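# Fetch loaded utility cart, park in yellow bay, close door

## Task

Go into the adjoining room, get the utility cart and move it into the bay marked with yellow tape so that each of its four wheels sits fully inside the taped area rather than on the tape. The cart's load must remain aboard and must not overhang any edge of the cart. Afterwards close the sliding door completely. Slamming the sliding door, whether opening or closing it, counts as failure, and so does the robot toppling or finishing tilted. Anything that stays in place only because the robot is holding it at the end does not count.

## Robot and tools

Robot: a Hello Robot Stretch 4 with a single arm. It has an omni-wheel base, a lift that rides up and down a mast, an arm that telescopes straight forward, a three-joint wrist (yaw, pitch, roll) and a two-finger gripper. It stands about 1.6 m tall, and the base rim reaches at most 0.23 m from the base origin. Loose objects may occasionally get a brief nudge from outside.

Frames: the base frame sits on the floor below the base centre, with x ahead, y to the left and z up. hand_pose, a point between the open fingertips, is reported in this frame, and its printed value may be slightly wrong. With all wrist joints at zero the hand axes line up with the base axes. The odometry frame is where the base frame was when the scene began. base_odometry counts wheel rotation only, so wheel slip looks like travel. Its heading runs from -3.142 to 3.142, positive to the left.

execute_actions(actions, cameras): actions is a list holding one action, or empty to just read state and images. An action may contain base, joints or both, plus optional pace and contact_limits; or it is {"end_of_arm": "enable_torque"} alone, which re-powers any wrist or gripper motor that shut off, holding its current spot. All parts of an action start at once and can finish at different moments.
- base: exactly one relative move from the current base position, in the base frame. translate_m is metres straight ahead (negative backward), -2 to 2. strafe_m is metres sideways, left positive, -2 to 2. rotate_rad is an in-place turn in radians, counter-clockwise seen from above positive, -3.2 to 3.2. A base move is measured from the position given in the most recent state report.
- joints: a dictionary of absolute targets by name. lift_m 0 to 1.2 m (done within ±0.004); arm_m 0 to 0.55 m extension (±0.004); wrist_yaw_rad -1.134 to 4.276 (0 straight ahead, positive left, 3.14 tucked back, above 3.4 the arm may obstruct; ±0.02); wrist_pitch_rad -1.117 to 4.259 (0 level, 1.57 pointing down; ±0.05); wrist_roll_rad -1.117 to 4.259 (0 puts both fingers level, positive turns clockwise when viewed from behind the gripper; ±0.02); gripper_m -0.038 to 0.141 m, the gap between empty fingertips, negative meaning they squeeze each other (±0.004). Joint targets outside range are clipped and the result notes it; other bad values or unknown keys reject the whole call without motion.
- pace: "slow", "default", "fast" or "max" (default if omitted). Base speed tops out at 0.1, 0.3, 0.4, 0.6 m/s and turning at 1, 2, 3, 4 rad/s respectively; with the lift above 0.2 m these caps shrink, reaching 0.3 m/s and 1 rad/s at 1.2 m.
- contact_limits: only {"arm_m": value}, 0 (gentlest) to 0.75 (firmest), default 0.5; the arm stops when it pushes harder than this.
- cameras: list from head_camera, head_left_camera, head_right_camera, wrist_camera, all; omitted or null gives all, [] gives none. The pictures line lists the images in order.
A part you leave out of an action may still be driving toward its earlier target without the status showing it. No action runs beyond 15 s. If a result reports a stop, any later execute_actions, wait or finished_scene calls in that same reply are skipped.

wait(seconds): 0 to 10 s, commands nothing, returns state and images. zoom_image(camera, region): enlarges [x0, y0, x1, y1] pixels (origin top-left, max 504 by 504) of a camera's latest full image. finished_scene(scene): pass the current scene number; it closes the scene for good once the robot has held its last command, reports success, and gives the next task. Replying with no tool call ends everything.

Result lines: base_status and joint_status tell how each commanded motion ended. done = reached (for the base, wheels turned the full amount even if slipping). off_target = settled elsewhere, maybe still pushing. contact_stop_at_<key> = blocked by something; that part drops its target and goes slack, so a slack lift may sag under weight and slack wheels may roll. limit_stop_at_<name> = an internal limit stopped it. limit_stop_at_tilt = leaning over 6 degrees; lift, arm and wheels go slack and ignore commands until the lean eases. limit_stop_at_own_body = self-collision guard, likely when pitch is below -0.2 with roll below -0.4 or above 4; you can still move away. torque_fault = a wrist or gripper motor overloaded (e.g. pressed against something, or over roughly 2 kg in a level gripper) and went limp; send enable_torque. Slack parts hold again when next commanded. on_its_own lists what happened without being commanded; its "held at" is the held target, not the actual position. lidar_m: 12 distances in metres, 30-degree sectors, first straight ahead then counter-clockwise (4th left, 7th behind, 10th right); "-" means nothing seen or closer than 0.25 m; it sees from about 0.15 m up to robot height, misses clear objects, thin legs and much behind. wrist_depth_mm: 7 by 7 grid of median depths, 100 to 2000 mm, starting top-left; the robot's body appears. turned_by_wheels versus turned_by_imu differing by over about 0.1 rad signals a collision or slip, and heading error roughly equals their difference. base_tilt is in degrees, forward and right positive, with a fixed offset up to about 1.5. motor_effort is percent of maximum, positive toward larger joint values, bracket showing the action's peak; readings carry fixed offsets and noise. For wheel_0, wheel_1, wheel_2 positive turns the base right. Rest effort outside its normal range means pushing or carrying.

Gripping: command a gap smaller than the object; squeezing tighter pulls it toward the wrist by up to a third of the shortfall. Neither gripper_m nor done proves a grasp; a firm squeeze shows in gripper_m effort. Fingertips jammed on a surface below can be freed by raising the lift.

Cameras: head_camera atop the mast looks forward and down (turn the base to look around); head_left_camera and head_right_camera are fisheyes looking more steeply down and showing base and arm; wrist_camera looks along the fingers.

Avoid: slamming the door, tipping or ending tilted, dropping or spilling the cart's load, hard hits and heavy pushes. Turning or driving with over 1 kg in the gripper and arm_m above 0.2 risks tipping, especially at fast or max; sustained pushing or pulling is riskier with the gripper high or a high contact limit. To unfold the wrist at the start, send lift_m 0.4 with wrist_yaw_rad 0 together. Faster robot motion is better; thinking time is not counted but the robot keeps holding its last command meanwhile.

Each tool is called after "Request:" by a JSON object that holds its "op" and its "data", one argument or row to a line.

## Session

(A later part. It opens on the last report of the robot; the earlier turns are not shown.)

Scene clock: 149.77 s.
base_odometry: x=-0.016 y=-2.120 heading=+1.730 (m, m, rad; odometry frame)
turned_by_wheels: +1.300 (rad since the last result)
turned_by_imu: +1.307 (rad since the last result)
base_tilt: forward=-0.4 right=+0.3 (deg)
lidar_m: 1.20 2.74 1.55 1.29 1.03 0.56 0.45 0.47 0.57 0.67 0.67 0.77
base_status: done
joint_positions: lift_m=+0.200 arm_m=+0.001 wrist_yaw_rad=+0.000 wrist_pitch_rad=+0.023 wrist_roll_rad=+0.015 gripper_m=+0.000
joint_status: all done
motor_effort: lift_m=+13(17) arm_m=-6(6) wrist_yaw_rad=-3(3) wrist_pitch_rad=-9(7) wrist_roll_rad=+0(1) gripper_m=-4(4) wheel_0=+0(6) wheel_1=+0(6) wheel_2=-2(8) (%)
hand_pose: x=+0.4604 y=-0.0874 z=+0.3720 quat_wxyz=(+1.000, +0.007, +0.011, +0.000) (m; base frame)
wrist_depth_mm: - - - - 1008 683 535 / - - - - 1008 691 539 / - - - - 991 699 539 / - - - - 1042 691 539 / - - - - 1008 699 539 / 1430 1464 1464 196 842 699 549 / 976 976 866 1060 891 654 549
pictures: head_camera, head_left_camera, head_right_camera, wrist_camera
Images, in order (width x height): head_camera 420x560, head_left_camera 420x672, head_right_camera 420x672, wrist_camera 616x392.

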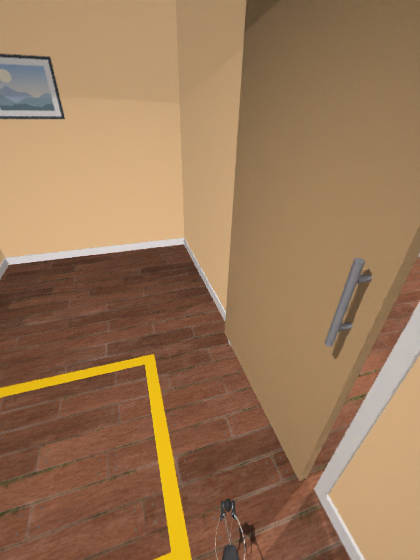

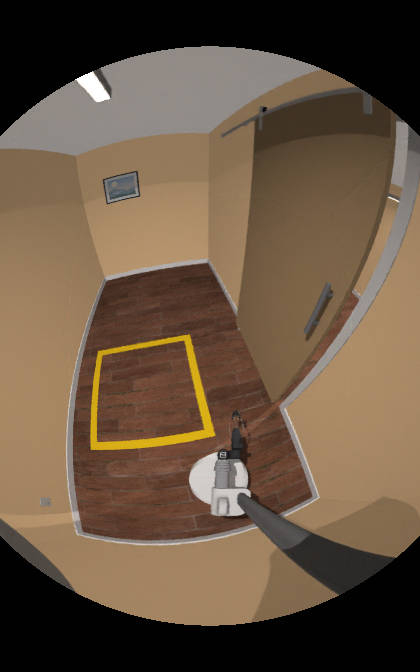

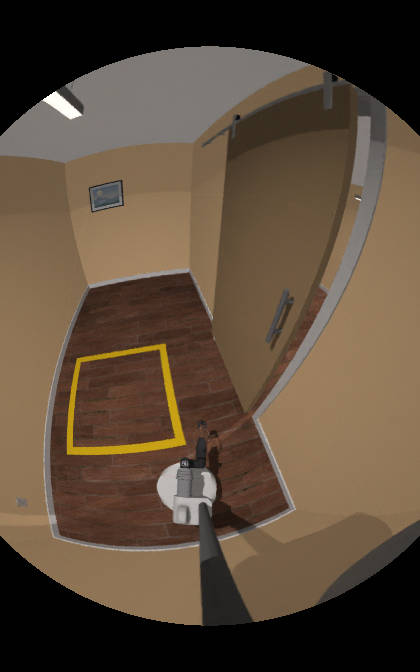

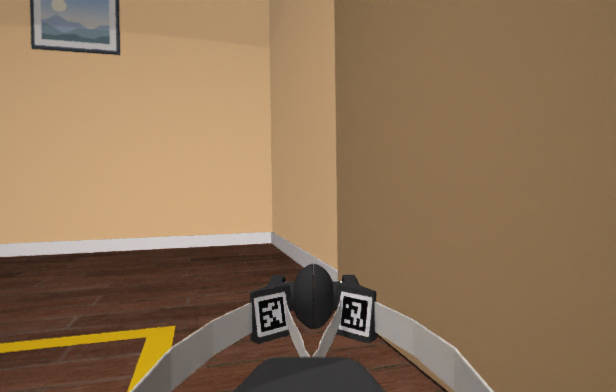

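Request:
{"op": "execute_actions", "data": {
  "actions": [
    {"base":{"strafe_m":-0.18}}
  ],
  "cameras": []
}}

Request:
{"op": "execute_actions", "data": {
  "actions": [
    {"base":{"rotate_rad":-0.2}}
  ]
}}

Scene clock: 159.77 s.
base_odometry: x=+0.162 y=-2.092 heading=+1.730 (m, m, rad; odometry frame)
turned_by_wheels: +0.000 (rad since the last result)
turned_by_imu: -0.001 (rad since the last result)
base_tilt: forward=-0.4 right=+0.3 (deg)
lidar_m: 0.90 3.12 1.72 1.47 0.95 0.51 0.43 0.43 0.51 0.51 0.50 0.59
base_status: done
joint_positions: lift_m=+0.200 arm_m=+0.001 wrist_yaw_rad=+0.000 wrist_pitch_rad=+0.023 wrist_roll_rad=+0.015 gripper_m=+0.000
joint_status: not commanded
motor_effort: lift_m=+13(14) arm_m=-6(6) wrist_yaw_rad=-2(2) wrist_pitch_rad=-10(6) wrist_roll_rad=+0(1) gripper_m=-5(4) wheel_0=+1(9) wheel_1=+1(10) wheel_2=+0(1) (%)
hand_pose: x=+0.4604 y=-0.0874 z=+0.3720 quat_wxyz=(+1.000, +0.007, +0.011, +0.000) (m; base frame)
wrist_depth_mm: - - - 1182 640 445 - / - - - 1160 647 445 - / - - - 1205 654 445 - / - - - 1229 647 452 - / - - - 1205 661 455 - / 1464 1464 1430 196 554 452 1336 / 1008 976 866 891 634 418 891
pictures: none
No camera images: the call's "cameras" was empty. Leave "cameras" out to get every camera's image.

Scene clock: 160.67 s.
base_odometry: x=+0.162 y=-2.092 heading=+1.531 (m, m, rad; odometry frame)
turned_by_wheels: -0.200 (rad since the last result)
turned_by_imu: -0.201 (rad since the last result)
base_tilt: forward=-0.4 right=+0.2 (deg)
lidar_m: 0.68 2.43 2.02 1.50 1.46 0.60 0.44 0.42 0.45 0.54 0.50 0.55
base_status: done
joint_positions: lift_m=+0.200 arm_m=+0.001 wrist_yaw_rad=+0.000 wrist_pitch_rad=+0.023 wrist_roll_rad=+0.015 gripper_m=+0.000
joint_status: not commanded
motor_effort: lift_m=+14(14) arm_m=-6(6) wrist_yaw_rad=-2(2) wrist_pitch_rad=-8(6) wrist_roll_rad=+0(0) gripper_m=-4(7) wheel_0=+1(5) wheel_1=+1(4) wheel_2=+0(8) (%)
hand_pose: x=+0.4604 y=-0.0874 z=+0.3720 quat_wxyz=(+1.000, +0.007, +0.011, +0.000) (m; base frame)
wrist_depth_mm: - - 1098 609 488 394 330 / - - 1118 609 480 394 332 / - - 1118 609 488 394 336 / - - 1118 621 492 397 334 / - - 1160 615 492 394 336 / 1464 1464 1042 196 469 402 338 / 991 976 854 525 477 377 340
pictures: head_camera, head_left_camera, head_right_camera, wrist_camera
Images, in order (width x height): head_camera 420x560, head_left_camera 420x672, head_right_camera 420x672, wrist_camera 616x392.

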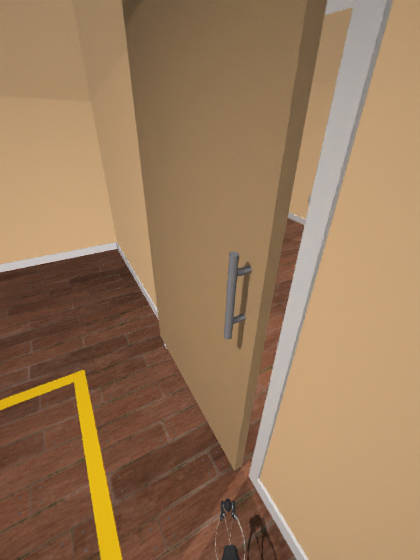

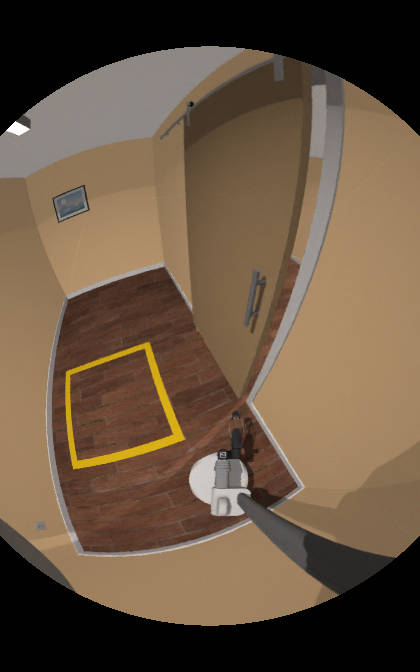

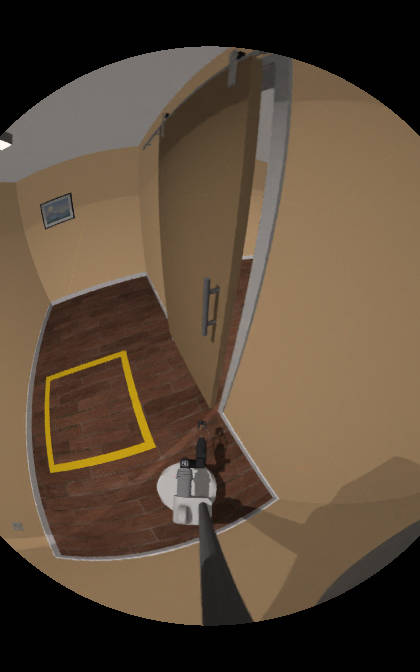

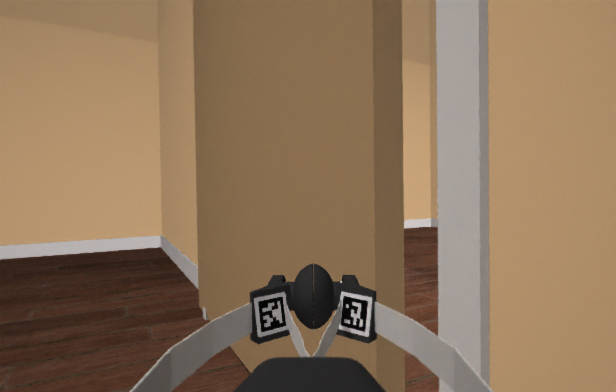

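Request:
{"op": "execute_actions", "data": {
  "actions": [
    {"base":{"strafe_m":-0.085}}
  ],
  "cameras": []
}}

Request:
{"op": "execute_actions", "data": {
  "actions": [
    {"joints":{"arm_m":0.15},"pace":"slow"}
  ],
  "cameras": ["wrist_camera","head_left_camera"]
}}

Scene clock: 169.03 s.
base_odometry: x=+0.247 y=-2.095 heading=+1.531 (m, m, rad; odometry frame)
turned_by_wheels: +0.000 (rad since the last result)
turned_by_imu: -0.001 (rad since the last result)
base_tilt: forward=-0.3 right=+0.2 (deg)
lidar_m: 0.64 2.05 2.11 1.59 1.42 0.56 0.40 0.38 0.42 0.45 0.39 0.45
base_status: done
joint_positions: lift_m=+0.200 arm_m=+0.001 wrist_yaw_rad=+0.000 wrist_pitch_rad=+0.023 wrist_roll_rad=+0.015 gripper_m=+0.000
joint_status: not commanded
motor_effort: lift_m=+13(14) arm_m=-6(6) wrist_yaw_rad=-2(2) wrist_pitch_rad=-9(9) wrist_roll_rad=+1(1) gripper_m=-6(4) wheel_0=+0(9) wheel_1=+1(10) wheel_2=+0(1) (%)
hand_pose: x=+0.4604 y=-0.0874 z=+0.3720 quat_wxyz=(+1.000, +0.007, +0.011, +0.000) (m; base frame)
wrist_depth_mm: - - 788 504 387 310 259 / - - 798 480 389 312 260 / - - 820 480 397 317 260 / - - 820 480 394 319 263 / - - 831 488 399 317 263 / 1499 1499 750 196 366 319 265 / 976 976 683 469 399 298 264
pictures: none
No camera images: the call's "cameras" was empty. Leave "cameras" out to get every camera's image.

Scene clock: 171.83 s.
base_odometry: x=+0.247 y=-2.095 heading=+1.531 (m, m, rad; odometry frame)
turned_by_wheels: +0.000 (rad since the last result)
turned_by_imu: -0.001 (rad since the last result)
base_tilt: forward=-0.3 right=+0.2 (deg)
lidar_m: 0.62 2.08 2.11 1.59 1.39 0.54 0.41 0.37 0.41 0.45 0.42 0.47
base_status: not commanded
joint_positions: lift_m=+0.200 arm_m=+0.149 wrist_yaw_rad=+0.000 wrist_pitch_rad=+0.023 wrist_roll_rad=+0.015 gripper_m=+0.000
joint_status: all done
motor_effort: lift_m=+14(13) arm_m=+6(7) wrist_yaw_rad=-2(2) wrist_pitch_rad=-7(10) wrist_roll_rad=+0(1) gripper_m=-7(7) wheel_0=+0(0) wheel_1=+1(1) wheel_2=+0(0) (%)
hand_pose: x=+0.6082 y=-0.0874 z=+0.3720 quat_wxyz=(+1.000, +0.007, +0.011, +0.000) (m; base frame)
wrist_depth_mm: - - 512 329 282 231 195 / - - 525 327 283 232 196 / - - 530 329 287 235 197 / - - 539 329 287 234 198 / - - 549 329 289 236 198 / 1499 1464 496 196 256 236 199 / 976 991 452 320 279 223 200
pictures: head_left_camera, wrist_camera
Images, in order (width x height): head_left_camera 420x672, wrist_camera 616x392.

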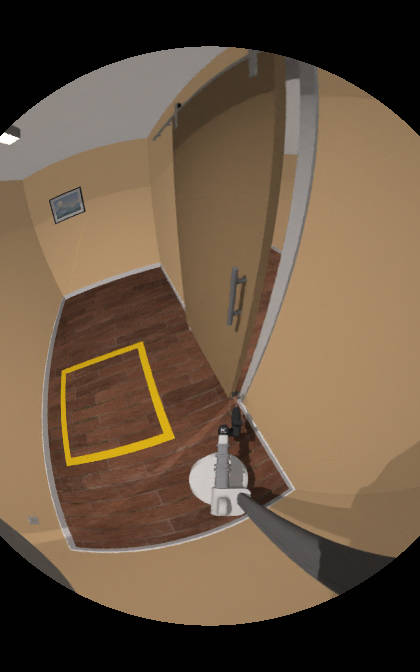

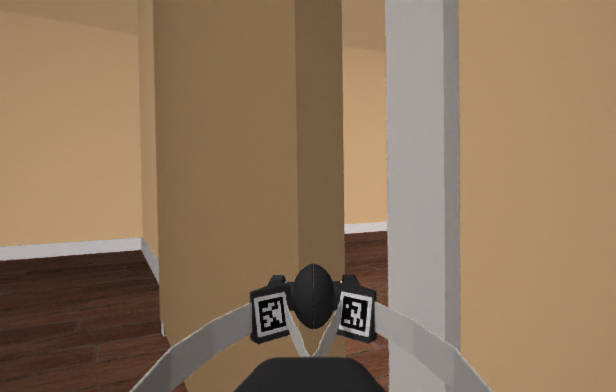

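Aligned. Push.

Request:
{"op": "execute_actions", "data": {
  "actions": [
    {"joints":{"arm_m":0.4},"pace":"slow","contact_limits":{"arm_m":0.7}}
  ],
  "cameras": ["wrist_camera","head_left_camera"]
}}

Scene clock: 178.50 s.
base_odometry: x=+0.247 y=-2.095 heading=+1.531 (m, m, rad; odometry frame)
turned_by_wheels: +0.000 (rad since the last result)
turned_by_imu: -0.002 (rad since the last result)
base_tilt: forward=-0.3 right=+0.1 (deg)
lidar_m: 0.62 1.76 2.11 1.59 1.36 0.54 0.41 0.38 0.41 0.44 0.42 0.46
base_status: not commanded
joint_positions: lift_m=+0.200 arm_m=+0.399 wrist_yaw_rad=+0.000 wrist_pitch_rad=+0.022 wrist_roll_rad=+0.015 gripper_m=+0.000
joint_status: all done
motor_effort: lift_m=+14(14) arm_m=+6(20) wrist_yaw_rad=-2(45) wrist_pitch_rad=-6(8) wrist_roll_rad=+1(2) gripper_m=-5(16) wheel_0=+0(12) wheel_1=+1(7) wheel_2=+0(15) (%)
contact_limits: arm_m 0.7
hand_pose: x=+0.8582 y=-0.0874 z=+0.3722 quat_wxyz=(+1.000, +0.007, +0.011, +0.000) (m; base frame)
wrist_depth_mm: - 306 187 - - - - / - 324 189 - - - - / - 345 189 - - - - / - 366 189 - - - - / - 394 189 - - - - / 1499 430 184 195 1205 1397 1366 / 976 466 187 1025 866 878 931
pictures: head_left_camera, wrist_camera
Images, in order (width x height): head_left_camera 420x672, wrist_camera 616x392.

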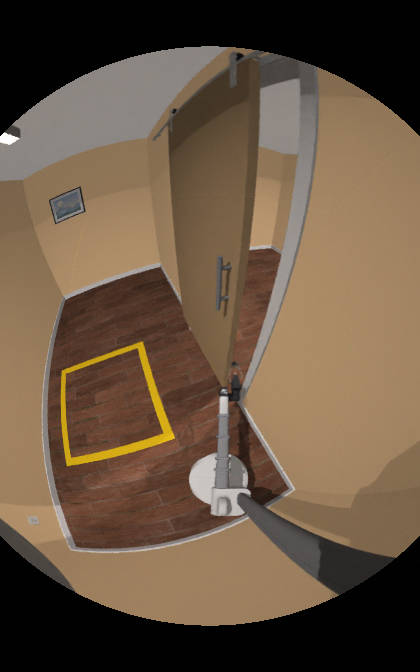

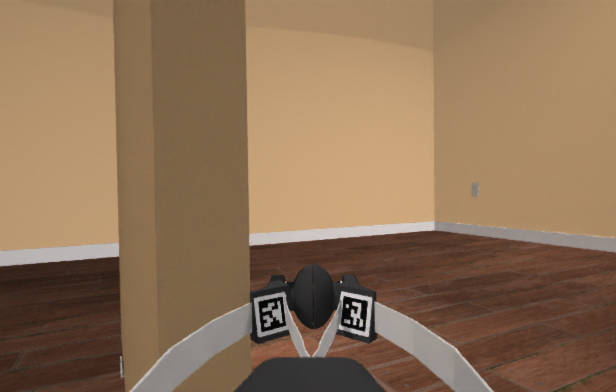

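Request:
{"op": "execute_actions", "data": {
  "actions": [
    {"joints":{"arm_m":0.1},"base":{"rotate_rad":0.0}}
  ],
  "cameras": []
}}

Request:
{"op": "execute_actions", "data": {
  "actions": [
    {"base":{"rotate_rad":0.1},"pace":"slow"}
  ],
  "cameras": ["wrist_camera","head_left_camera"]
}}

Scene clock: 192.47 s.
base_odometry: x=+0.247 y=-2.095 heading=+1.531 (m, m, rad; odometry frame)
turned_by_wheels: +0.000 (rad since the last result)
turned_by_imu: -0.001 (rad since the last result)
base_tilt: forward=-0.3 right=+0.2 (deg)
lidar_m: 0.65 1.76 2.13 1.59 1.39 0.53 0.38 0.38 0.40 0.43 0.42 0.46
base_status: done
joint_positions: lift_m=+0.200 arm_m=+0.101 wrist_yaw_rad=+0.000 wrist_pitch_rad=+0.022 wrist_roll_rad=+0.015 gripper_m=+0.000
joint_status: all done
motor_effort: lift_m=+14(14) arm_m=-6(6) wrist_yaw_rad=-2(3) wrist_pitch_rad=-9(9) wrist_roll_rad=+0(0) gripper_m=-6(6) wheel_0=+0(0) wheel_1=+0(2) wheel_2=+0(0) (%)
hand_pose: x=+0.5604 y=-0.0874 z=+0.3721 quat_wxyz=(+1.000, +0.007, +0.011, +0.000) (m; base frame)
wrist_depth_mm: - - 603 - 319 257 218 / - - 609 - 315 258 219 / - - 627 - 320 259 219 / - - 634 - 320 259 220 / - - 647 - 324 263 220 / 1464 1464 580 197 297 264 221 / 1008 976 530 488 310 246 222
pictures: none
No camera images: the call's "cameras" was empty. Leave "cameras" out to get every camera's image.

Scene clock: 193.40 s.
base_odometry: x=+0.247 y=-2.095 heading=+1.630 (m, m, rad; odometry frame)
turned_by_wheels: +0.100 (rad since the last result)
turned_by_imu: +0.100 (rad since the last result)
base_tilt: forward=-0.4 right=+0.3 (deg)
lidar_m: 0.78 3.33 1.96 1.56 1.06 0.51 0.38 0.39 0.43 0.44 0.42 0.46
base_status: done
joint_positions: lift_m=+0.200 arm_m=+0.101 wrist_yaw_rad=+0.000 wrist_pitch_rad=+0.022 wrist_roll_rad=+0.015 gripper_m=+0.000
joint_status: not commanded
motor_effort: lift_m=+14(14) arm_m=-6(6) wrist_yaw_rad=-2(2) wrist_pitch_rad=-7(6) wrist_roll_rad=+1(1) gripper_m=-4(8) wheel_0=-1(3) wheel_1=-2(7) wheel_2=-1(4) (%)
hand_pose: x=+0.5604 y=-0.0874 z=+0.3721 quat_wxyz=(+1.000, +0.007, +0.011, +0.000) (m; base frame)
wrist_depth_mm: - - 1138 496 - 298 256 / - - 1160 500 - 300 256 / - - 1229 508 - 301 259 / - - 1229 508 - 303 258 / - - 1255 512 - 303 259 / 1499 1499 1060 196 1182 306 262 / 1008 976 866 473 904 283 260
pictures: head_left_camera, wrist_camera
Images, in order (width x height): head_left_camera 420x672, wrist_camera 616x392.

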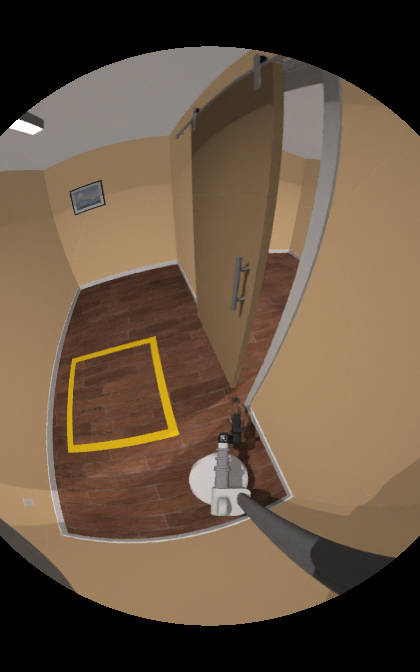

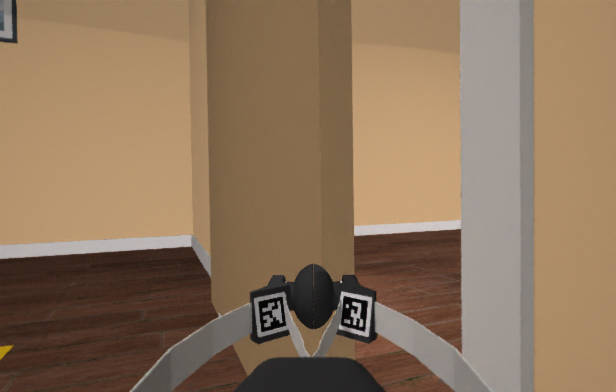

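Request:
{"op": "execute_actions", "data": {
  "actions": [
    {"base":{"rotate_rad":-0.03},"joints":{"gripper_m":0.1}}
  ],
  "cameras": []
}}

Request:
{"op": "execute_actions", "data": {
  "actions": [
    {"joints":{"arm_m":0.52},"pace":"slow","contact_limits":{"arm_m":0.7}}
  ],
  "cameras": ["wrist_camera","head_left_camera"]
}}

Scene clock: 200.77 s.
base_odometry: x=+0.247 y=-2.095 heading=+1.600 (m, m, rad; odometry frame)
turned_by_wheels: -0.030 (rad since the last result)
turned_by_imu: -0.032 (rad since the last result)
base_tilt: forward=-0.4 right=+0.2 (deg)
lidar_m: 0.79 2.99 1.98 1.57 1.13 0.52 0.38 0.38 0.43 0.44 0.42 0.47
base_status: done
joint_positions: lift_m=+0.200 arm_m=+0.101 wrist_yaw_rad=+0.000 wrist_pitch_rad=+0.022 wrist_roll_rad=+0.015 gripper_m=+0.100
joint_status: all done
motor_effort: lift_m=+14(14) arm_m=-6(6) wrist_yaw_rad=-2(2) wrist_pitch_rad=-7(7) wrist_roll_rad=+0(1) gripper_m=-3(6) wheel_0=+0(3) wheel_1=+2(4) wheel_2=-1(5) (%)
hand_pose: x=+0.5604 y=-0.0874 z=+0.3721 quat_wxyz=(+1.000, +0.007, +0.011, +0.000) (m; base frame)
wrist_depth_mm: - - 946 517 - 281 246 / - - 946 525 - 282 248 / - - 960 535 - 282 248 / - - 991 484 - 283 248 / - - 991 488 - 285 250 / 1499 1464 198 500 213 282 251 / 991 917 904 145 976 282 252
pictures: none
No camera images: the call's "cameras" was empty. Leave "cameras" out to get every camera's image.

Scene clock: 205.47 s.
base_odometry: x=+0.247 y=-2.095 heading=+1.601 (m, m, rad; odometry frame)
turned_by_wheels: +0.000 (rad since the last result)
turned_by_imu: +0.003 (rad since the last result)
base_tilt: forward=-0.4 right=+0.2 (deg)
lidar_m: 0.82 3.09 2.01 1.53 1.10 0.50 0.37 0.37 0.40 0.44 0.43 0.48
base_status: not commanded
joint_positions: lift_m=+0.200 arm_m=+0.462 wrist_yaw_rad=+0.002 wrist_pitch_rad=+0.022 wrist_roll_rad=+0.015 gripper_m=+0.100
joint_status: arm_m contact_stop (moved +0.361 of +0.419)
on_its_own: arm_m is slack since a contact_stop (your +0.520 is given up)
motor_effort: lift_m=+14(14) arm_m=+0(28) wrist_yaw_rad=-9(39) wrist_pitch_rad=-8(10) wrist_roll_rad=+1(0) gripper_m=-2(0) wheel_0=+2(10) wheel_1=+2(11) wheel_2=-1(15) (%)
contact_limits: arm_m 0.7
hand_pose: x=+0.9216 y=-0.0868 z=+0.3721 quat_wxyz=(+1.000, +0.007, +0.011, +0.001) (m; base frame)
wrist_depth_mm: - - 195 137 - - - / - - 199 137 - - - / - - 202 138 - - - / - - 206 138 - - - / - - 210 138 - - - / 1464 1336 181 139 193 1182 1397 / 991 866 220 135 904 904 960
pictures: head_left_camera, wrist_camera
Images, in order (width x height): head_left_camera 420x672, wrist_camera 616x392.

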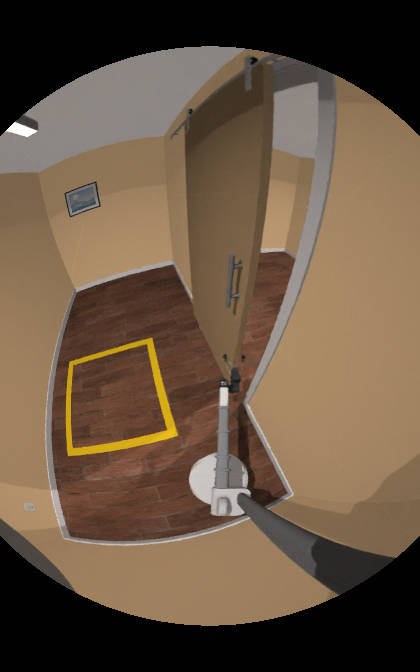

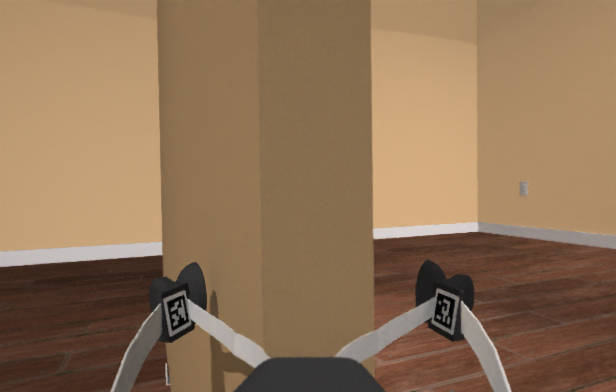

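Request:
{"op": "execute_actions", "data": {
  "actions": [
    {"joints":{"arm_m":0.45},"base":{"translate_m":0.25},"pace":"slow","contact_limits":{"arm_m":0.75}}
  ],
  "cameras": ["wrist_camera","head_left_camera"]
}}

Scene clock: 214.60 s.
base_odometry: x=+0.238 y=-1.928 heading=+1.645 (m, m, rad; odometry frame)
turned_by_wheels: +0.045 (rad since the last result)
turned_by_imu: +0.071 (rad since the last result)
base_tilt: forward=-0.4 right=+0.3 (deg)
lidar_m: 0.81 3.16 1.95 1.57 1.32 0.67 0.55 0.53 0.49 0.39 0.35 0.43
base_status: translate_m contact_stop (by the wheels' count: +0.168 of +0.250)
joint_positions: lift_m=+0.200 arm_m=+0.449 wrist_yaw_rad=+0.000 wrist_pitch_rad=+0.022 wrist_roll_rad=+0.015 gripper_m=+0.100
joint_status: all done
on_its_own: the wheels are slack since a contact_stop
motor_effort: lift_m=+14(14) arm_m=+7(11) wrist_yaw_rad=-1(47) wrist_pitch_rad=-7(9) wrist_roll_rad=+0(0) gripper_m=-3(0) wheel_0=+0(35) wheel_1=+0(23) wheel_2=+0(23) (%)
contact_limits: arm_m 0.75
hand_pose: x=+0.9081 y=-0.0875 z=+0.3721 quat_wxyz=(+1.000, +0.007, +0.011, +0.000) (m; base frame)
wrist_depth_mm: - - 273 144 - - - / - - 281 144 - - - / - - 289 145 - - - / - - 298 145 - - - / - - 301 145 - - - / 1464 1336 193 145 193 1160 1366 / 976 917 330 140 904 904 960
pictures: head_left_camera, wrist_camera
Images, in order (width x height): head_left_camera 420x672, wrist_camera 616x392.

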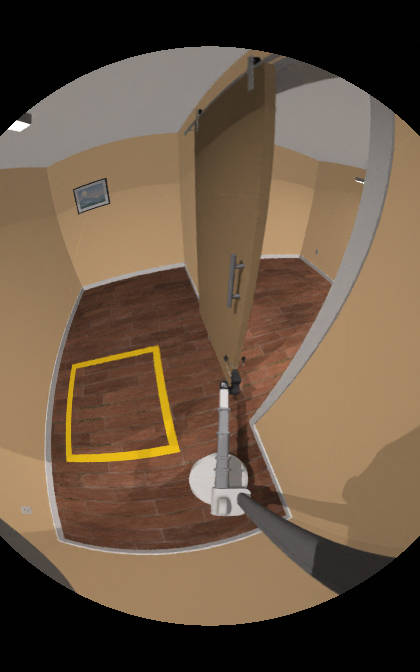

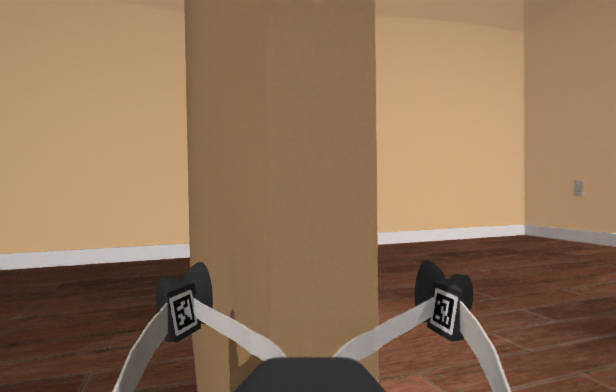

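Working. Continue.

Request:
{"op": "execute_actions", "data": {
  "actions": [
    {"base":{"translate_m":0.2},"pace":"slow"}
  ],
  "cameras": []
}}

Request:
{"op": "execute_actions", "data": {
  "actions": [
    {"base":{"translate_m":0.2},"pace":"slow"}
  ],
  "cameras": ["wrist_camera","head_left_camera"]
}}

Scene clock: 223.67 s.
base_odometry: x=+0.222 y=-1.765 heading=+1.686 (m, m, rad; odometry frame)
turned_by_wheels: +0.041 (rad since the last result)
turned_by_imu: +0.057 (rad since the last result)
base_tilt: forward=-0.4 right=+0.2 (deg)
lidar_m: 0.83 3.01 1.93 1.63 1.47 0.82 0.69 0.69 0.41 0.31 0.33 0.37
base_status: translate_m contact_stop (by the wheels' count: +0.164 of +0.200)
joint_positions: lift_m=+0.200 arm_m=+0.449 wrist_yaw_rad=+0.000 wrist_pitch_rad=+0.022 wrist_roll_rad=+0.015 gripper_m=+0.100
joint_status: not commanded
on_its_own: the wheels are slack since a contact_stop
motor_effort: lift_m=+14(14) arm_m=+7(12) wrist_yaw_rad=-2(46) wrist_pitch_rad=-7(5) wrist_roll_rad=+0(0) gripper_m=-1(1) wheel_0=+0(37) wheel_1=+0(23) wheel_2=+0(24) (%)
hand_pose: x=+0.9082 y=-0.0875 z=+0.3722 quat_wxyz=(+1.000, +0.007, +0.011, +0.000) (m; base frame)
wrist_depth_mm: - - 427 149 - - - / - - 452 150 - - - / - - 477 150 - - - / - - 508 151 - - - / - - 530 151 - - - / 1464 1499 198 151 189 1308 1336 / 976 917 654 142 891 904 946
pictures: none
No camera images: the call's "cameras" was empty. Leave "cameras" out to get every camera's image.

not run: a stop came earlier in this reply.

Request:
{"op": "execute_actions", "data": {
  "actions": [
    {"base":{"translate_m":0.16},"pace":"slow"}
  ],
  "cameras": ["head_left_camera"]
}}

Request:
{"op": "execute_actions", "data": {
  "actions": [
    {"base":{"translate_m":0.16},"pace":"slow"}
  ],
  "cameras": ["head_left_camera"]
}}

Scene clock: 230.73 s.
base_odometry: x=+0.203 y=-1.632 heading=+1.727 (m, m, rad; odometry frame)
turned_by_wheels: +0.041 (rad since the last result)
turned_by_imu: +0.044 (rad since the last result)
base_tilt: forward=-0.4 right=+0.2 (deg)
lidar_m: 0.81 2.90 1.91 1.65 1.63 0.96 0.82 0.61 0.35 0.29 0.28 3.31
base_status: translate_m contact_stop (by the wheels' count: +0.135 of +0.160)
joint_positions: lift_m=+0.200 arm_m=+0.449 wrist_yaw_rad=-0.001 wrist_pitch_rad=+0.022 wrist_roll_rad=+0.015 gripper_m=+0.100
joint_status: not commanded
on_its_own: the wheels are slack since a contact_stop
motor_effort: lift_m=+14(14) arm_m=+7(12) wrist_yaw_rad=+1(36) wrist_pitch_rad=-6(9) wrist_roll_rad=+0(0) gripper_m=-1(6) wheel_0=+0(35) wheel_1=+0(21) wheel_2=+0(24) (%)
hand_pose: x=+0.9081 y=-0.0877 z=+0.3721 quat_wxyz=(+1.000, +0.007, +0.011, -0.001) (m; base frame)
wrist_depth_mm: - - - 145 459 - - / - - - 145 462 - - / - - - 146 466 - - / - - - 145 462 - - / - - 1983 147 455 - - / 1464 1308 198 147 194 1182 1366 / 960 917 891 141 466 891 931
pictures: head_left_camera
Images, in order (width x height): head_left_camera 420x672.

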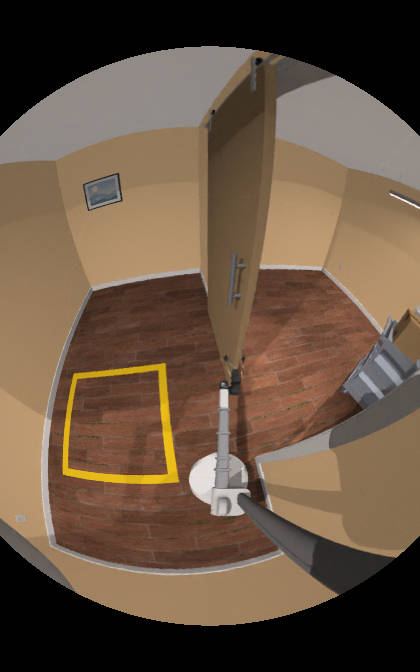

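not run: a stop came earlier in this reply.

Request:
{"op": "execute_actions", "data": {
  "actions": [
    {"base":{"strafe_m":0.05},"pace":"slow"}
  ],
  "cameras": []
}}

Request:
{"op": "execute_actions", "data": {
  "actions": [
    {"base":{"translate_m":0.16},"pace":"slow"}
  ],
  "cameras": ["head_left_camera","wrist_camera"]
}}

Scene clock: 244.40 s.
base_odometry: x=+0.154 y=-1.640 heading=+1.724 (m, m, rad; odometry frame)
turned_by_wheels: -0.004 (rad since the last result)
turned_by_imu: -0.007 (rad since the last result)
base_tilt: forward=-0.4 right=+0.3 (deg)
lidar_m: 0.81 2.89 1.84 1.61 1.59 0.96 0.80 0.73 0.43 0.33 0.33 3.29
base_status: done
joint_positions: lift_m=+0.200 arm_m=+0.449 wrist_yaw_rad=-0.023 wrist_pitch_rad=+0.023 wrist_roll_rad=+0.015 gripper_m=+0.100
joint_status: not commanded
on_its_own: wrist_yaw_rad is at rest, and its effort (+65) is outside its rest range (-13 to +13)
motor_effort: lift_m=+14(14) arm_m=+5(7) wrist_yaw_rad=+65(65) wrist_pitch_rad=-7(9) wrist_roll_rad=+1(0) gripper_m=-5(6) wheel_0=-21(26) wheel_1=-7(4) wheel_2=-18(16) (%)
hand_pose: x=+0.9063 y=-0.0941 z=+0.3720 quat_wxyz=(+1.000, +0.008, +0.011, -0.012) (m; base frame)
wrist_depth_mm: 1983 - 1098 199 149 - - / 1983 - 1160 201 150 - - / 1983 - - 202 150 - - / - - - 204 151 - - / 1983 - 1983 206 151 - - / 1430 1397 197 207 152 182 1336 / 991 917 878 153 148 904 931
pictures: none
No camera images: the call's "cameras" was empty. Leave "cameras" out to get every camera's image.

Scene clock: 247.27 s.
base_odometry: x=+0.130 y=-1.482 heading=+1.723 (m, m, rad; odometry frame)
turned_by_wheels: +0.000 (rad since the last result)
turned_by_imu: -0.004 (rad since the last result)
base_tilt: forward=-0.4 right=+0.2 (deg)
lidar_m: 0.79 2.73 1.91 1.66 1.64 1.15 0.97 0.63 0.37 0.30 1.40 3.17
base_status: done
joint_positions: lift_m=+0.200 arm_m=+0.449 wrist_yaw_rad=-0.004 wrist_pitch_rad=+0.022 wrist_roll_rad=+0.015 gripper_m=+0.100
joint_status: not commanded
motor_effort: lift_m=+14(14) arm_m=+5(6) wrist_yaw_rad=+11(65) wrist_pitch_rad=-8(9) wrist_roll_rad=+0(0) gripper_m=-1(5) wheel_0=+1(17) wheel_1=+1(4) wheel_2=-7(24) (%)
hand_pose: x=+0.9080 y=-0.0887 z=+0.3721 quat_wxyz=(+1.000, +0.007, +0.011, -0.002) (m; base frame)
wrist_depth_mm: 1808 1983 1060 137 278 298 - / 1921 - - 138 281 297 - / 1863 1863 - 138 282 298 - / 1921 - - 138 285 300 - / 1921 - - 138 283 300 - / 1464 1464 206 139 169 300 1366 / 991 917 878 138 153 297 946
pictures: head_left_camera, wrist_camera
Images, in order (width x height): head_left_camera 420x672, wrist_camera 616x392.

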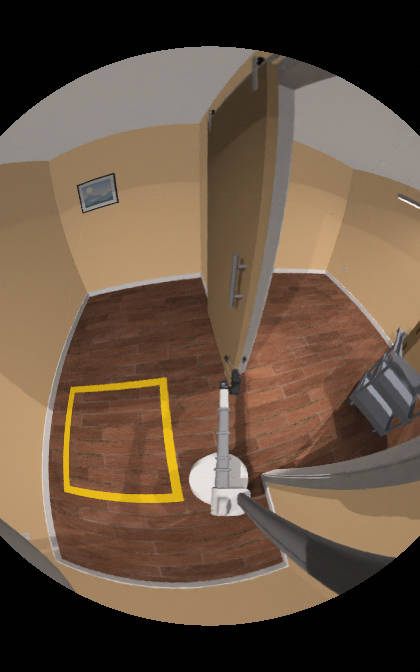

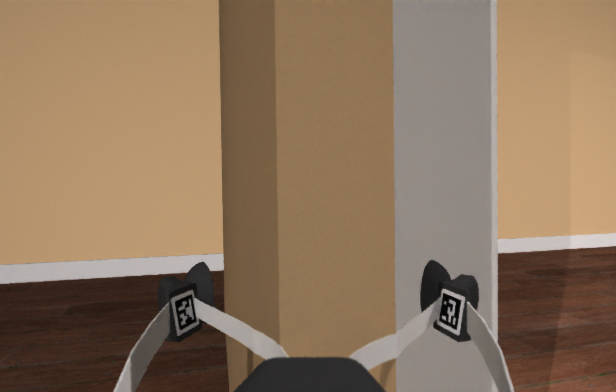

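Request:
{"op": "execute_actions", "data": {
  "actions": [
    {"joints":{"arm_m":0.0}}
  ],
  "cameras": []
}}

Request:
{"op": "execute_actions", "data": {
  "actions": [
    {"base":{"translate_m":0.2}}
  ],
  "cameras": []
}}

Request:
{"op": "execute_actions", "data": {
  "actions": [
    {"base":{"rotate_rad":-1.3}}
  ]
}}

Scene clock: 258.03 s.
base_odometry: x=+0.130 y=-1.482 heading=+1.723 (m, m, rad; odometry frame)
turned_by_wheels: +0.000 (rad since the last result)
turned_by_imu: -0.002 (rad since the last result)
base_tilt: forward=-0.3 right=+0.2 (deg)
lidar_m: 0.77 2.72 1.90 1.65 1.67 1.14 0.98 0.68 0.38 0.32 1.40 3.18
base_status: not commanded
joint_positions: lift_m=+0.200 arm_m=+0.001 wrist_yaw_rad=+0.000 wrist_pitch_rad=+0.023 wrist_roll_rad=+0.015 gripper_m=+0.100
joint_status: all done
motor_effort: lift_m=+14(14) arm_m=-6(6) wrist_yaw_rad=-2(10) wrist_pitch_rad=-8(8) wrist_roll_rad=+0(0) gripper_m=-5(0) wheel_0=-1(1) wheel_1=+0(1) wheel_2=-3(7) (%)
hand_pose: x=+0.4604 y=-0.0874 z=+0.3720 quat_wxyz=(+1.000, +0.007, +0.011, +0.000) (m; base frame)
wrist_depth_mm: - - - 723 - - - / - - - 654 - - - / - - - 668 - - - / - - - 661 - - - / - - - 699 759 - - / 1430 1430 198 691 213 1308 1366 / 991 931 1008 145 891 878 946
pictures: none
No camera images: the call's "cameras" was empty. Leave "cameras" out to get every camera's image.

Scene clock: 260.10 s.
base_odometry: x=+0.100 y=-1.284 heading=+1.723 (m, m, rad; odometry frame)
turned_by_wheels: +0.000 (rad since the last result)
turned_by_imu: -0.001 (rad since the last result)
base_tilt: forward=-0.3 right=+0.2 (deg)
lidar_m: 0.61 2.55 1.94 1.69 1.69 1.40 1.19 0.57 0.37 1.35 1.32 0.80
base_status: done
joint_positions: lift_m=+0.200 arm_m=+0.001 wrist_yaw_rad=+0.000 wrist_pitch_rad=+0.023 wrist_roll_rad=+0.015 gripper_m=+0.100
joint_status: not commanded
motor_effort: lift_m=+14(14) arm_m=-6(6) wrist_yaw_rad=-2(2) wrist_pitch_rad=-6(6) wrist_roll_rad=+0(1) gripper_m=-3(1) wheel_0=+0(5) wheel_1=+3(5) wheel_2=-1(10) (%)
hand_pose: x=+0.4604 y=-0.0874 z=+0.3720 quat_wxyz=(+1.000, +0.007, +0.011, +0.000) (m; base frame)
wrist_depth_mm: - - - 407 544 - - / - - - 410 539 - - / - - - 413 539 - - / - - - 424 549 - - / - - - 397 544 - - / 1464 1464 198 394 213 1308 1397 / 991 917 991 145 554 904 960
pictures: none
No camera images: the call's "cameras" was empty. Leave "cameras" out to get every camera's image.

Scene clock: 262.00 s.
base_odometry: x=+0.100 y=-1.284 heading=+0.424 (m, m, rad; odometry frame)
turned_by_wheels: -1.300 (rad since the last result)
turned_by_imu: -1.308 (rad since the last result)
base_tilt: forward=-0.4 right=+0.3 (deg)
lidar_m: 1.33 3.14 0.60 1.00 2.35 1.76 1.68 1.66 1.21 0.99 0.36 0.37
base_status: done
joint_positions: lift_m=+0.200 arm_m=+0.001 wrist_yaw_rad=+0.000 wrist_pitch_rad=+0.023 wrist_roll_rad=+0.015 gripper_m=+0.100
joint_status: not commanded
motor_effort: lift_m=+14(14) arm_m=-6(6) wrist_yaw_rad=-2(2) wrist_pitch_rad=-8(7) wrist_roll_rad=+0(1) gripper_m=+1(3) wheel_0=+3(6) wheel_1=+1(9) wheel_2=+1(8) (%)
hand_pose: x=+0.4604 y=-0.0874 z=+0.3720 quat_wxyz=(+1.000, +0.007, +0.011, +0.000) (m; base frame)
wrist_depth_mm: - - - 1366 - - 1808 / - - - 1308 1308 - 1756 / - - - - - - 1808 / - - - - - - 1863 / - - - 1661 1618 - 1756 / 1464 1464 198 1229 213 1308 1366 / 1008 917 960 145 960 891 960
pictures: head_camera, head_left_camera, head_right_camera, wrist_camera
Images, in order (width x height): head_camera 420x560, head_left_camera 420x672, head_right_camera 420x672, wrist_camera 616x392.

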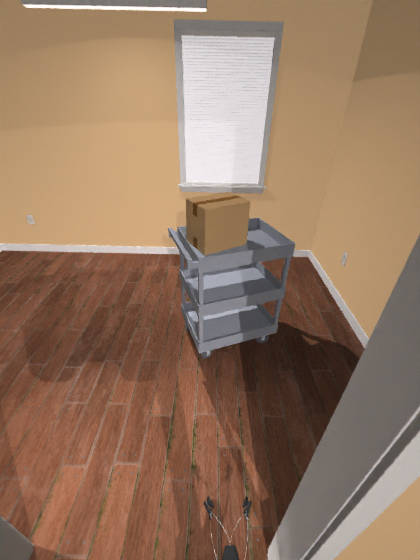

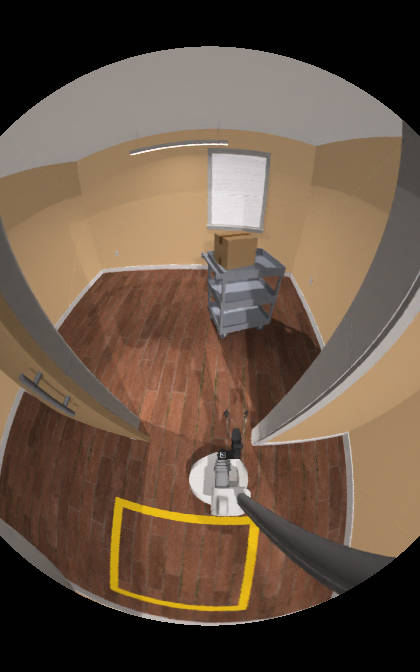

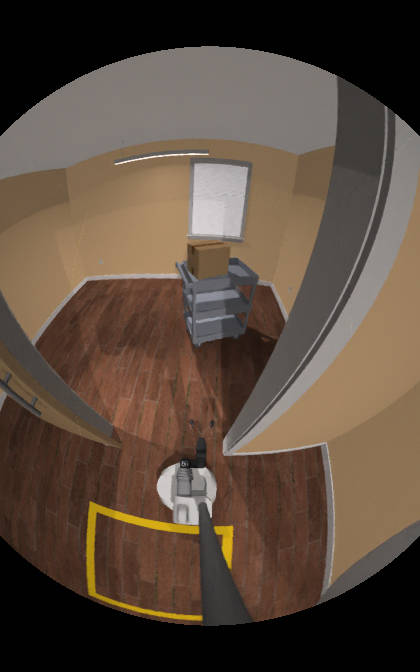

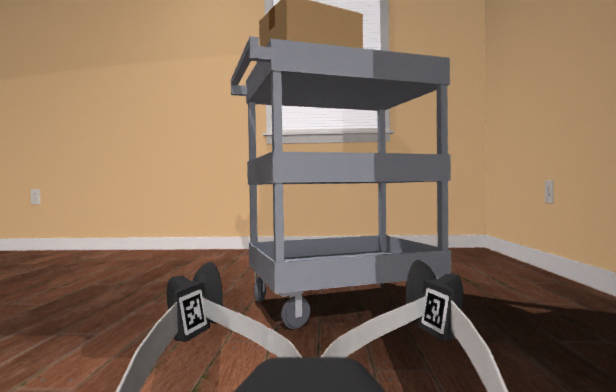

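Request:
{"op": "execute_actions", "data": {
  "actions": [
    {"base":{"strafe_m":0.1}}
  ],
  "cameras": []
}}

Request:
{"op": "execute_actions", "data": {
  "actions": [
    {"base":{"translate_m":0.75},"joints":{"lift_m":0.45}}
  ],
  "cameras": []
}}

Request:
{"op": "execute_actions", "data": {
  "actions": [
    {"base":{"rotate_rad":-0.45}}
  ]
}}

Scene clock: 282.90 s.
base_odometry: x=+0.059 y=-1.193 heading=+0.424 (m, m, rad; odometry frame)
turned_by_wheels: +0.000 (rad since the last result)
turned_by_imu: -0.002 (rad since the last result)
base_tilt: forward=-0.3 right=+0.1 (deg)
lidar_m: 1.33 3.17 0.51 0.97 2.35 1.76 1.68 1.78 1.35 1.02 0.45 0.50
base_status: done
joint_positions: lift_m=+0.200 arm_m=+0.001 wrist_yaw_rad=+0.000 wrist_pitch_rad=+0.023 wrist_roll_rad=+0.015 gripper_m=+0.100
joint_status: not commanded
motor_effort: lift_m=+14(14) arm_m=-6(6) wrist_yaw_rad=-2(2) wrist_pitch_rad=-7(8) wrist_roll_rad=-1(0) gripper_m=+1(2) wheel_0=+0(9) wheel_1=+2(9) wheel_2=+0(1) (%)
hand_pose: x=+0.4604 y=-0.0874 z=+0.3720 quat_wxyz=(+1.000, +0.007, +0.011, +0.000) (m; base frame)
wrist_depth_mm: - - - 1336 - - 1983 / - - - 1281 1308 - 1983 / - - - - - - 1983 / - - - - - - 1983 / - - - 1661 1618 - 1863 / 1464 1499 198 1336 213 1281 1397 / 1008 931 991 145 960 891 931
pictures: none
No camera images: the call's "cameras" was empty. Leave "cameras" out to get every camera's image.

Scene clock: 286.87 s.
base_odometry: x=+0.743 y=-0.884 heading=+0.424 (m, m, rad; odometry frame)
turned_by_wheels: +0.000 (rad since the last result)
turned_by_imu: -0.003 (rad since the last result)
base_tilt: forward=-0.4 right=+0.1 (deg)
lidar_m: 0.57 2.40 2.49 1.17 0.66 0.65 2.43 0.51 0.46 1.30 1.39 0.67
base_status: done
joint_positions: lift_m=+0.450 arm_m=+0.001 wrist_yaw_rad=+0.000 wrist_pitch_rad=+0.023 wrist_roll_rad=+0.015 gripper_m=+0.100
joint_status: all done
motor_effort: lift_m=+22(22) arm_m=-6(6) wrist_yaw_rad=-2(2) wrist_pitch_rad=-7(9) wrist_roll_rad=+0(0) gripper_m=-1(1) wheel_0=+1(5) wheel_1=+2(9) wheel_2=+1(11) (%)
hand_pose: x=+0.4604 y=-0.0874 z=+0.6214 quat_wxyz=(+1.000, +0.007, +0.011, +0.000) (m; base frame)
wrist_depth_mm: - - 732 377 410 455 1808 / - - 732 384 407 439 477 / - - - 504 750 759 1708 / - - - - - - - / - - - 842 931 960 1756 / - - 198 397 211 459 500 / 1537 1430 1537 145 413 436 492
pictures: none
No camera images: the call's "cameras" was empty. Leave "cameras" out to get every camera's image.

Scene clock: 288.10 s.
base_odometry: x=+0.742 y=-0.884 heading=-0.025 (m, m, rad; odometry frame)
turned_by_wheels: -0.449 (rad since the last result)
turned_by_imu: -0.452 (rad since the last result)
base_tilt: forward=-0.5 right=+0.3 (deg)
lidar_m: 0.63 0.57 2.45 2.44 0.93 0.64 2.51 2.45 0.48 0.50 1.28 1.40
base_status: done
joint_positions: lift_m=+0.450 arm_m=+0.001 wrist_yaw_rad=+0.000 wrist_pitch_rad=+0.023 wrist_roll_rad=+0.015 gripper_m=+0.100
joint_status: not commanded
motor_effort: lift_m=+22(22) arm_m=-6(6) wrist_yaw_rad=-2(2) wrist_pitch_rad=-10(6) wrist_roll_rad=+0(1) gripper_m=-2(1) wheel_0=+2(5) wheel_1=+2(6) wheel_2=+2(8) (%)
hand_pose: x=+0.4604 y=-0.0874 z=+0.6214 quat_wxyz=(+1.000, +0.007, +0.011, +0.000) (m; base frame)
wrist_depth_mm: 379 544 750 - 1921 1430 1160 / 377 436 508 640 1863 1430 1160 / 559 699 715 741 1808 1397 1182 / 1808 1921 - - 1863 1430 1182 / 809 1921 1078 1025 1808 1464 1182 / 603 707 198 621 213 1308 1138 / 377 418 530 144 1464 1366 1138
pictures: head_camera, head_left_camera, head_right_camera, wrist_camera
Images, in order (width x height): head_camera 420x560, head_left_camera 420x672, head_right_camera 420x672, wrist_camera 616x392.

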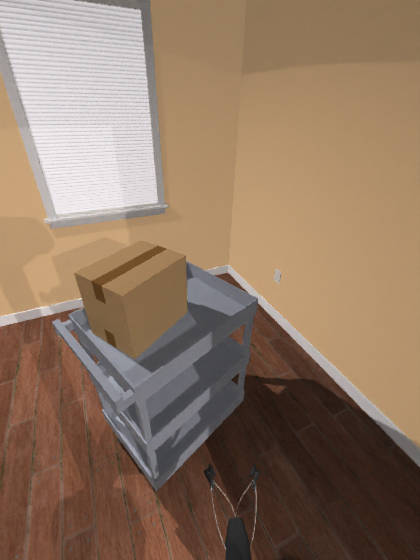

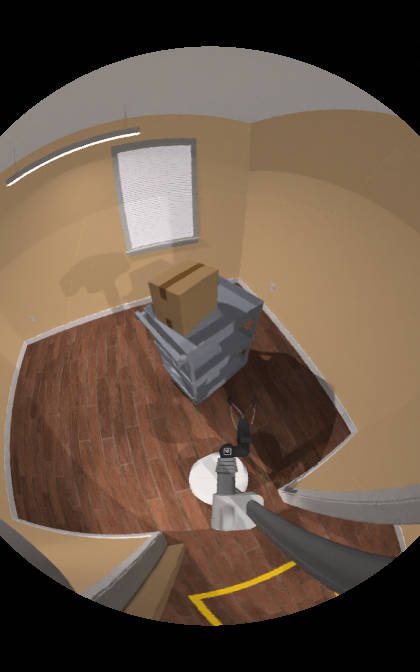

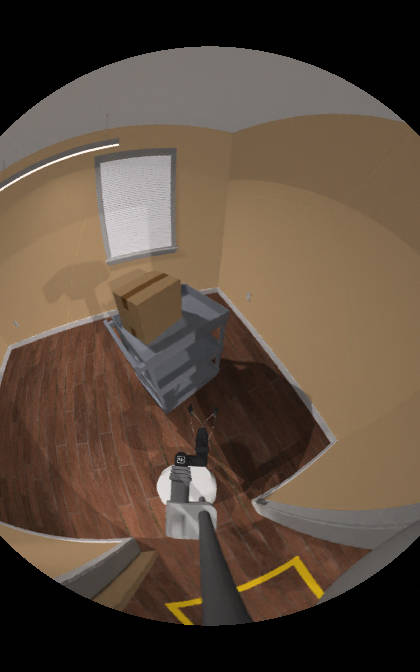

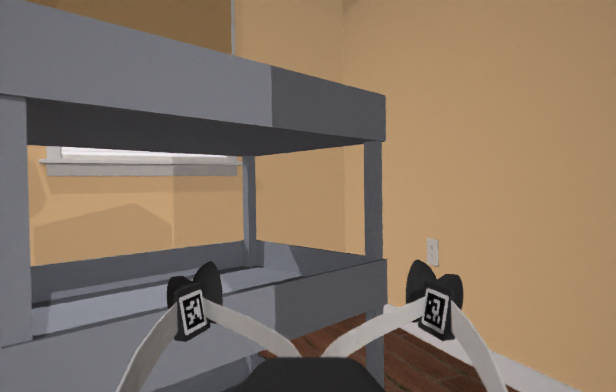

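Request:
{"op": "execute_actions", "data": {
  "actions": [
    {"base":{"rotate_rad":-0.12},"joints":{"lift_m":0.53}}
  ],
  "cameras": []
}}

Request:
{"op": "execute_actions", "data": {
  "actions": [
    {"joints":{"arm_m":0.3}}
  ],
  "cameras": ["wrist_camera","head_left_camera"]
}}

Scene clock: 297.80 s.
base_odometry: x=+0.743 y=-0.884 heading=-0.145 (m, m, rad; odometry frame)
turned_by_wheels: -0.120 (rad since the last result)
turned_by_imu: -0.122 (rad since the last result)
base_tilt: forward=-0.4 right=+0.2 (deg)
lidar_m: 0.68 0.58 2.34 2.52 1.37 0.66 0.64 2.44 0.54 0.49 1.19 1.37
base_status: done
joint_positions: lift_m=+0.530 arm_m=+0.001 wrist_yaw_rad=+0.000 wrist_pitch_rad=+0.023 wrist_roll_rad=+0.015 gripper_m=+0.100
joint_status: all done
motor_effort: lift_m=+22(22) arm_m=-6(6) wrist_yaw_rad=-2(3) wrist_pitch_rad=-8(8) wrist_roll_rad=+0(0) gripper_m=-2(4) wheel_0=+1(5) wheel_1=+0(8) wheel_2=+1(7) (%)
hand_pose: x=+0.4604 y=-0.0874 z=+0.7014 quat_wxyz=(+1.000, +0.007, +0.011, +0.000) (m; base frame)
wrist_depth_mm: 554 691 - - 1661 1255 1060 / 535 683 - - 1618 1281 1078 / 410 484 609 1983 1661 1308 1078 / 1756 1921 - - 1661 1281 1060 / 1921 1983 - - 1618 1308 1078 / 842 904 198 842 213 1182 1078 / 668 512 585 144 1576 1205 1078
pictures: none
No camera images: the call's "cameras" was empty. Leave "cameras" out to get every camera's image.

Scene clock: 299.80 s.
base_odometry: x=+0.743 y=-0.884 heading=-0.145 (m, m, rad; odometry frame)
turned_by_wheels: +0.000 (rad since the last result)
turned_by_imu: -0.001 (rad since the last result)
base_tilt: forward=-0.6 right=+0.2 (deg)
lidar_m: 0.67 0.57 2.34 2.53 1.37 0.66 0.63 2.46 0.54 0.49 1.20 1.34
base_status: not commanded
joint_positions: lift_m=+0.530 arm_m=+0.299 wrist_yaw_rad=+0.000 wrist_pitch_rad=+0.022 wrist_roll_rad=+0.015 gripper_m=+0.100
joint_status: all done
motor_effort: lift_m=+22(22) arm_m=+6(7) wrist_yaw_rad=-2(2) wrist_pitch_rad=-6(8) wrist_roll_rad=+1(0) gripper_m=-3(0) wheel_0=+1(1) wheel_1=+0(1) wheel_2=+1(1) (%)
hand_pose: x=+0.7583 y=-0.0874 z=+0.7014 quat_wxyz=(+1.000, +0.007, +0.011, +0.000) (m; base frame)
wrist_depth_mm: 404 1756 1921 1983 1397 1098 904 / 250 294 382 1863 1430 1098 917 / 251 294 359 455 1430 1098 931 / 1576 1756 1921 1708 1366 1118 917 / 1618 1708 1983 1756 1430 1098 931 / 1618 750 198 1808 213 1060 946 / 615 609 609 144 1397 1060 931
pictures: head_left_camera, wrist_camera
Images, in order (width x height): head_left_camera 420x672, wrist_camera 616x392.

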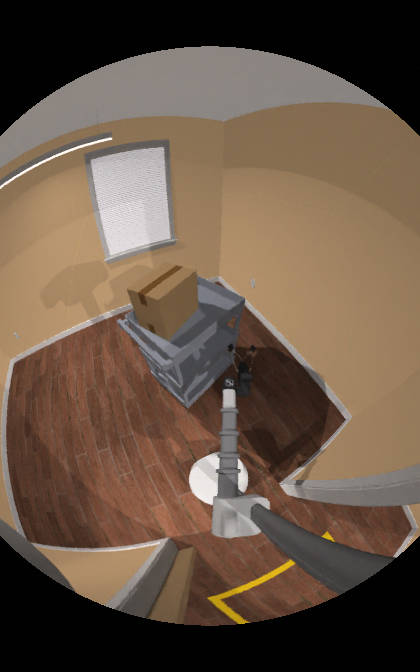

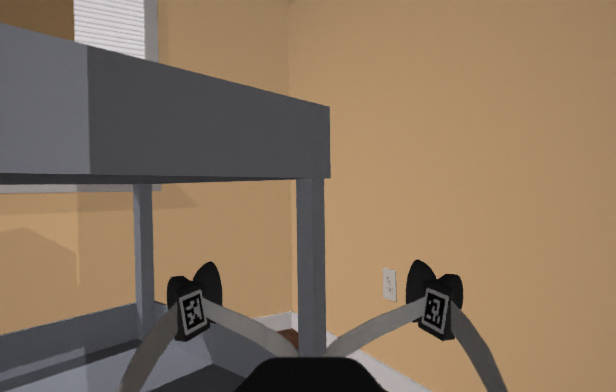

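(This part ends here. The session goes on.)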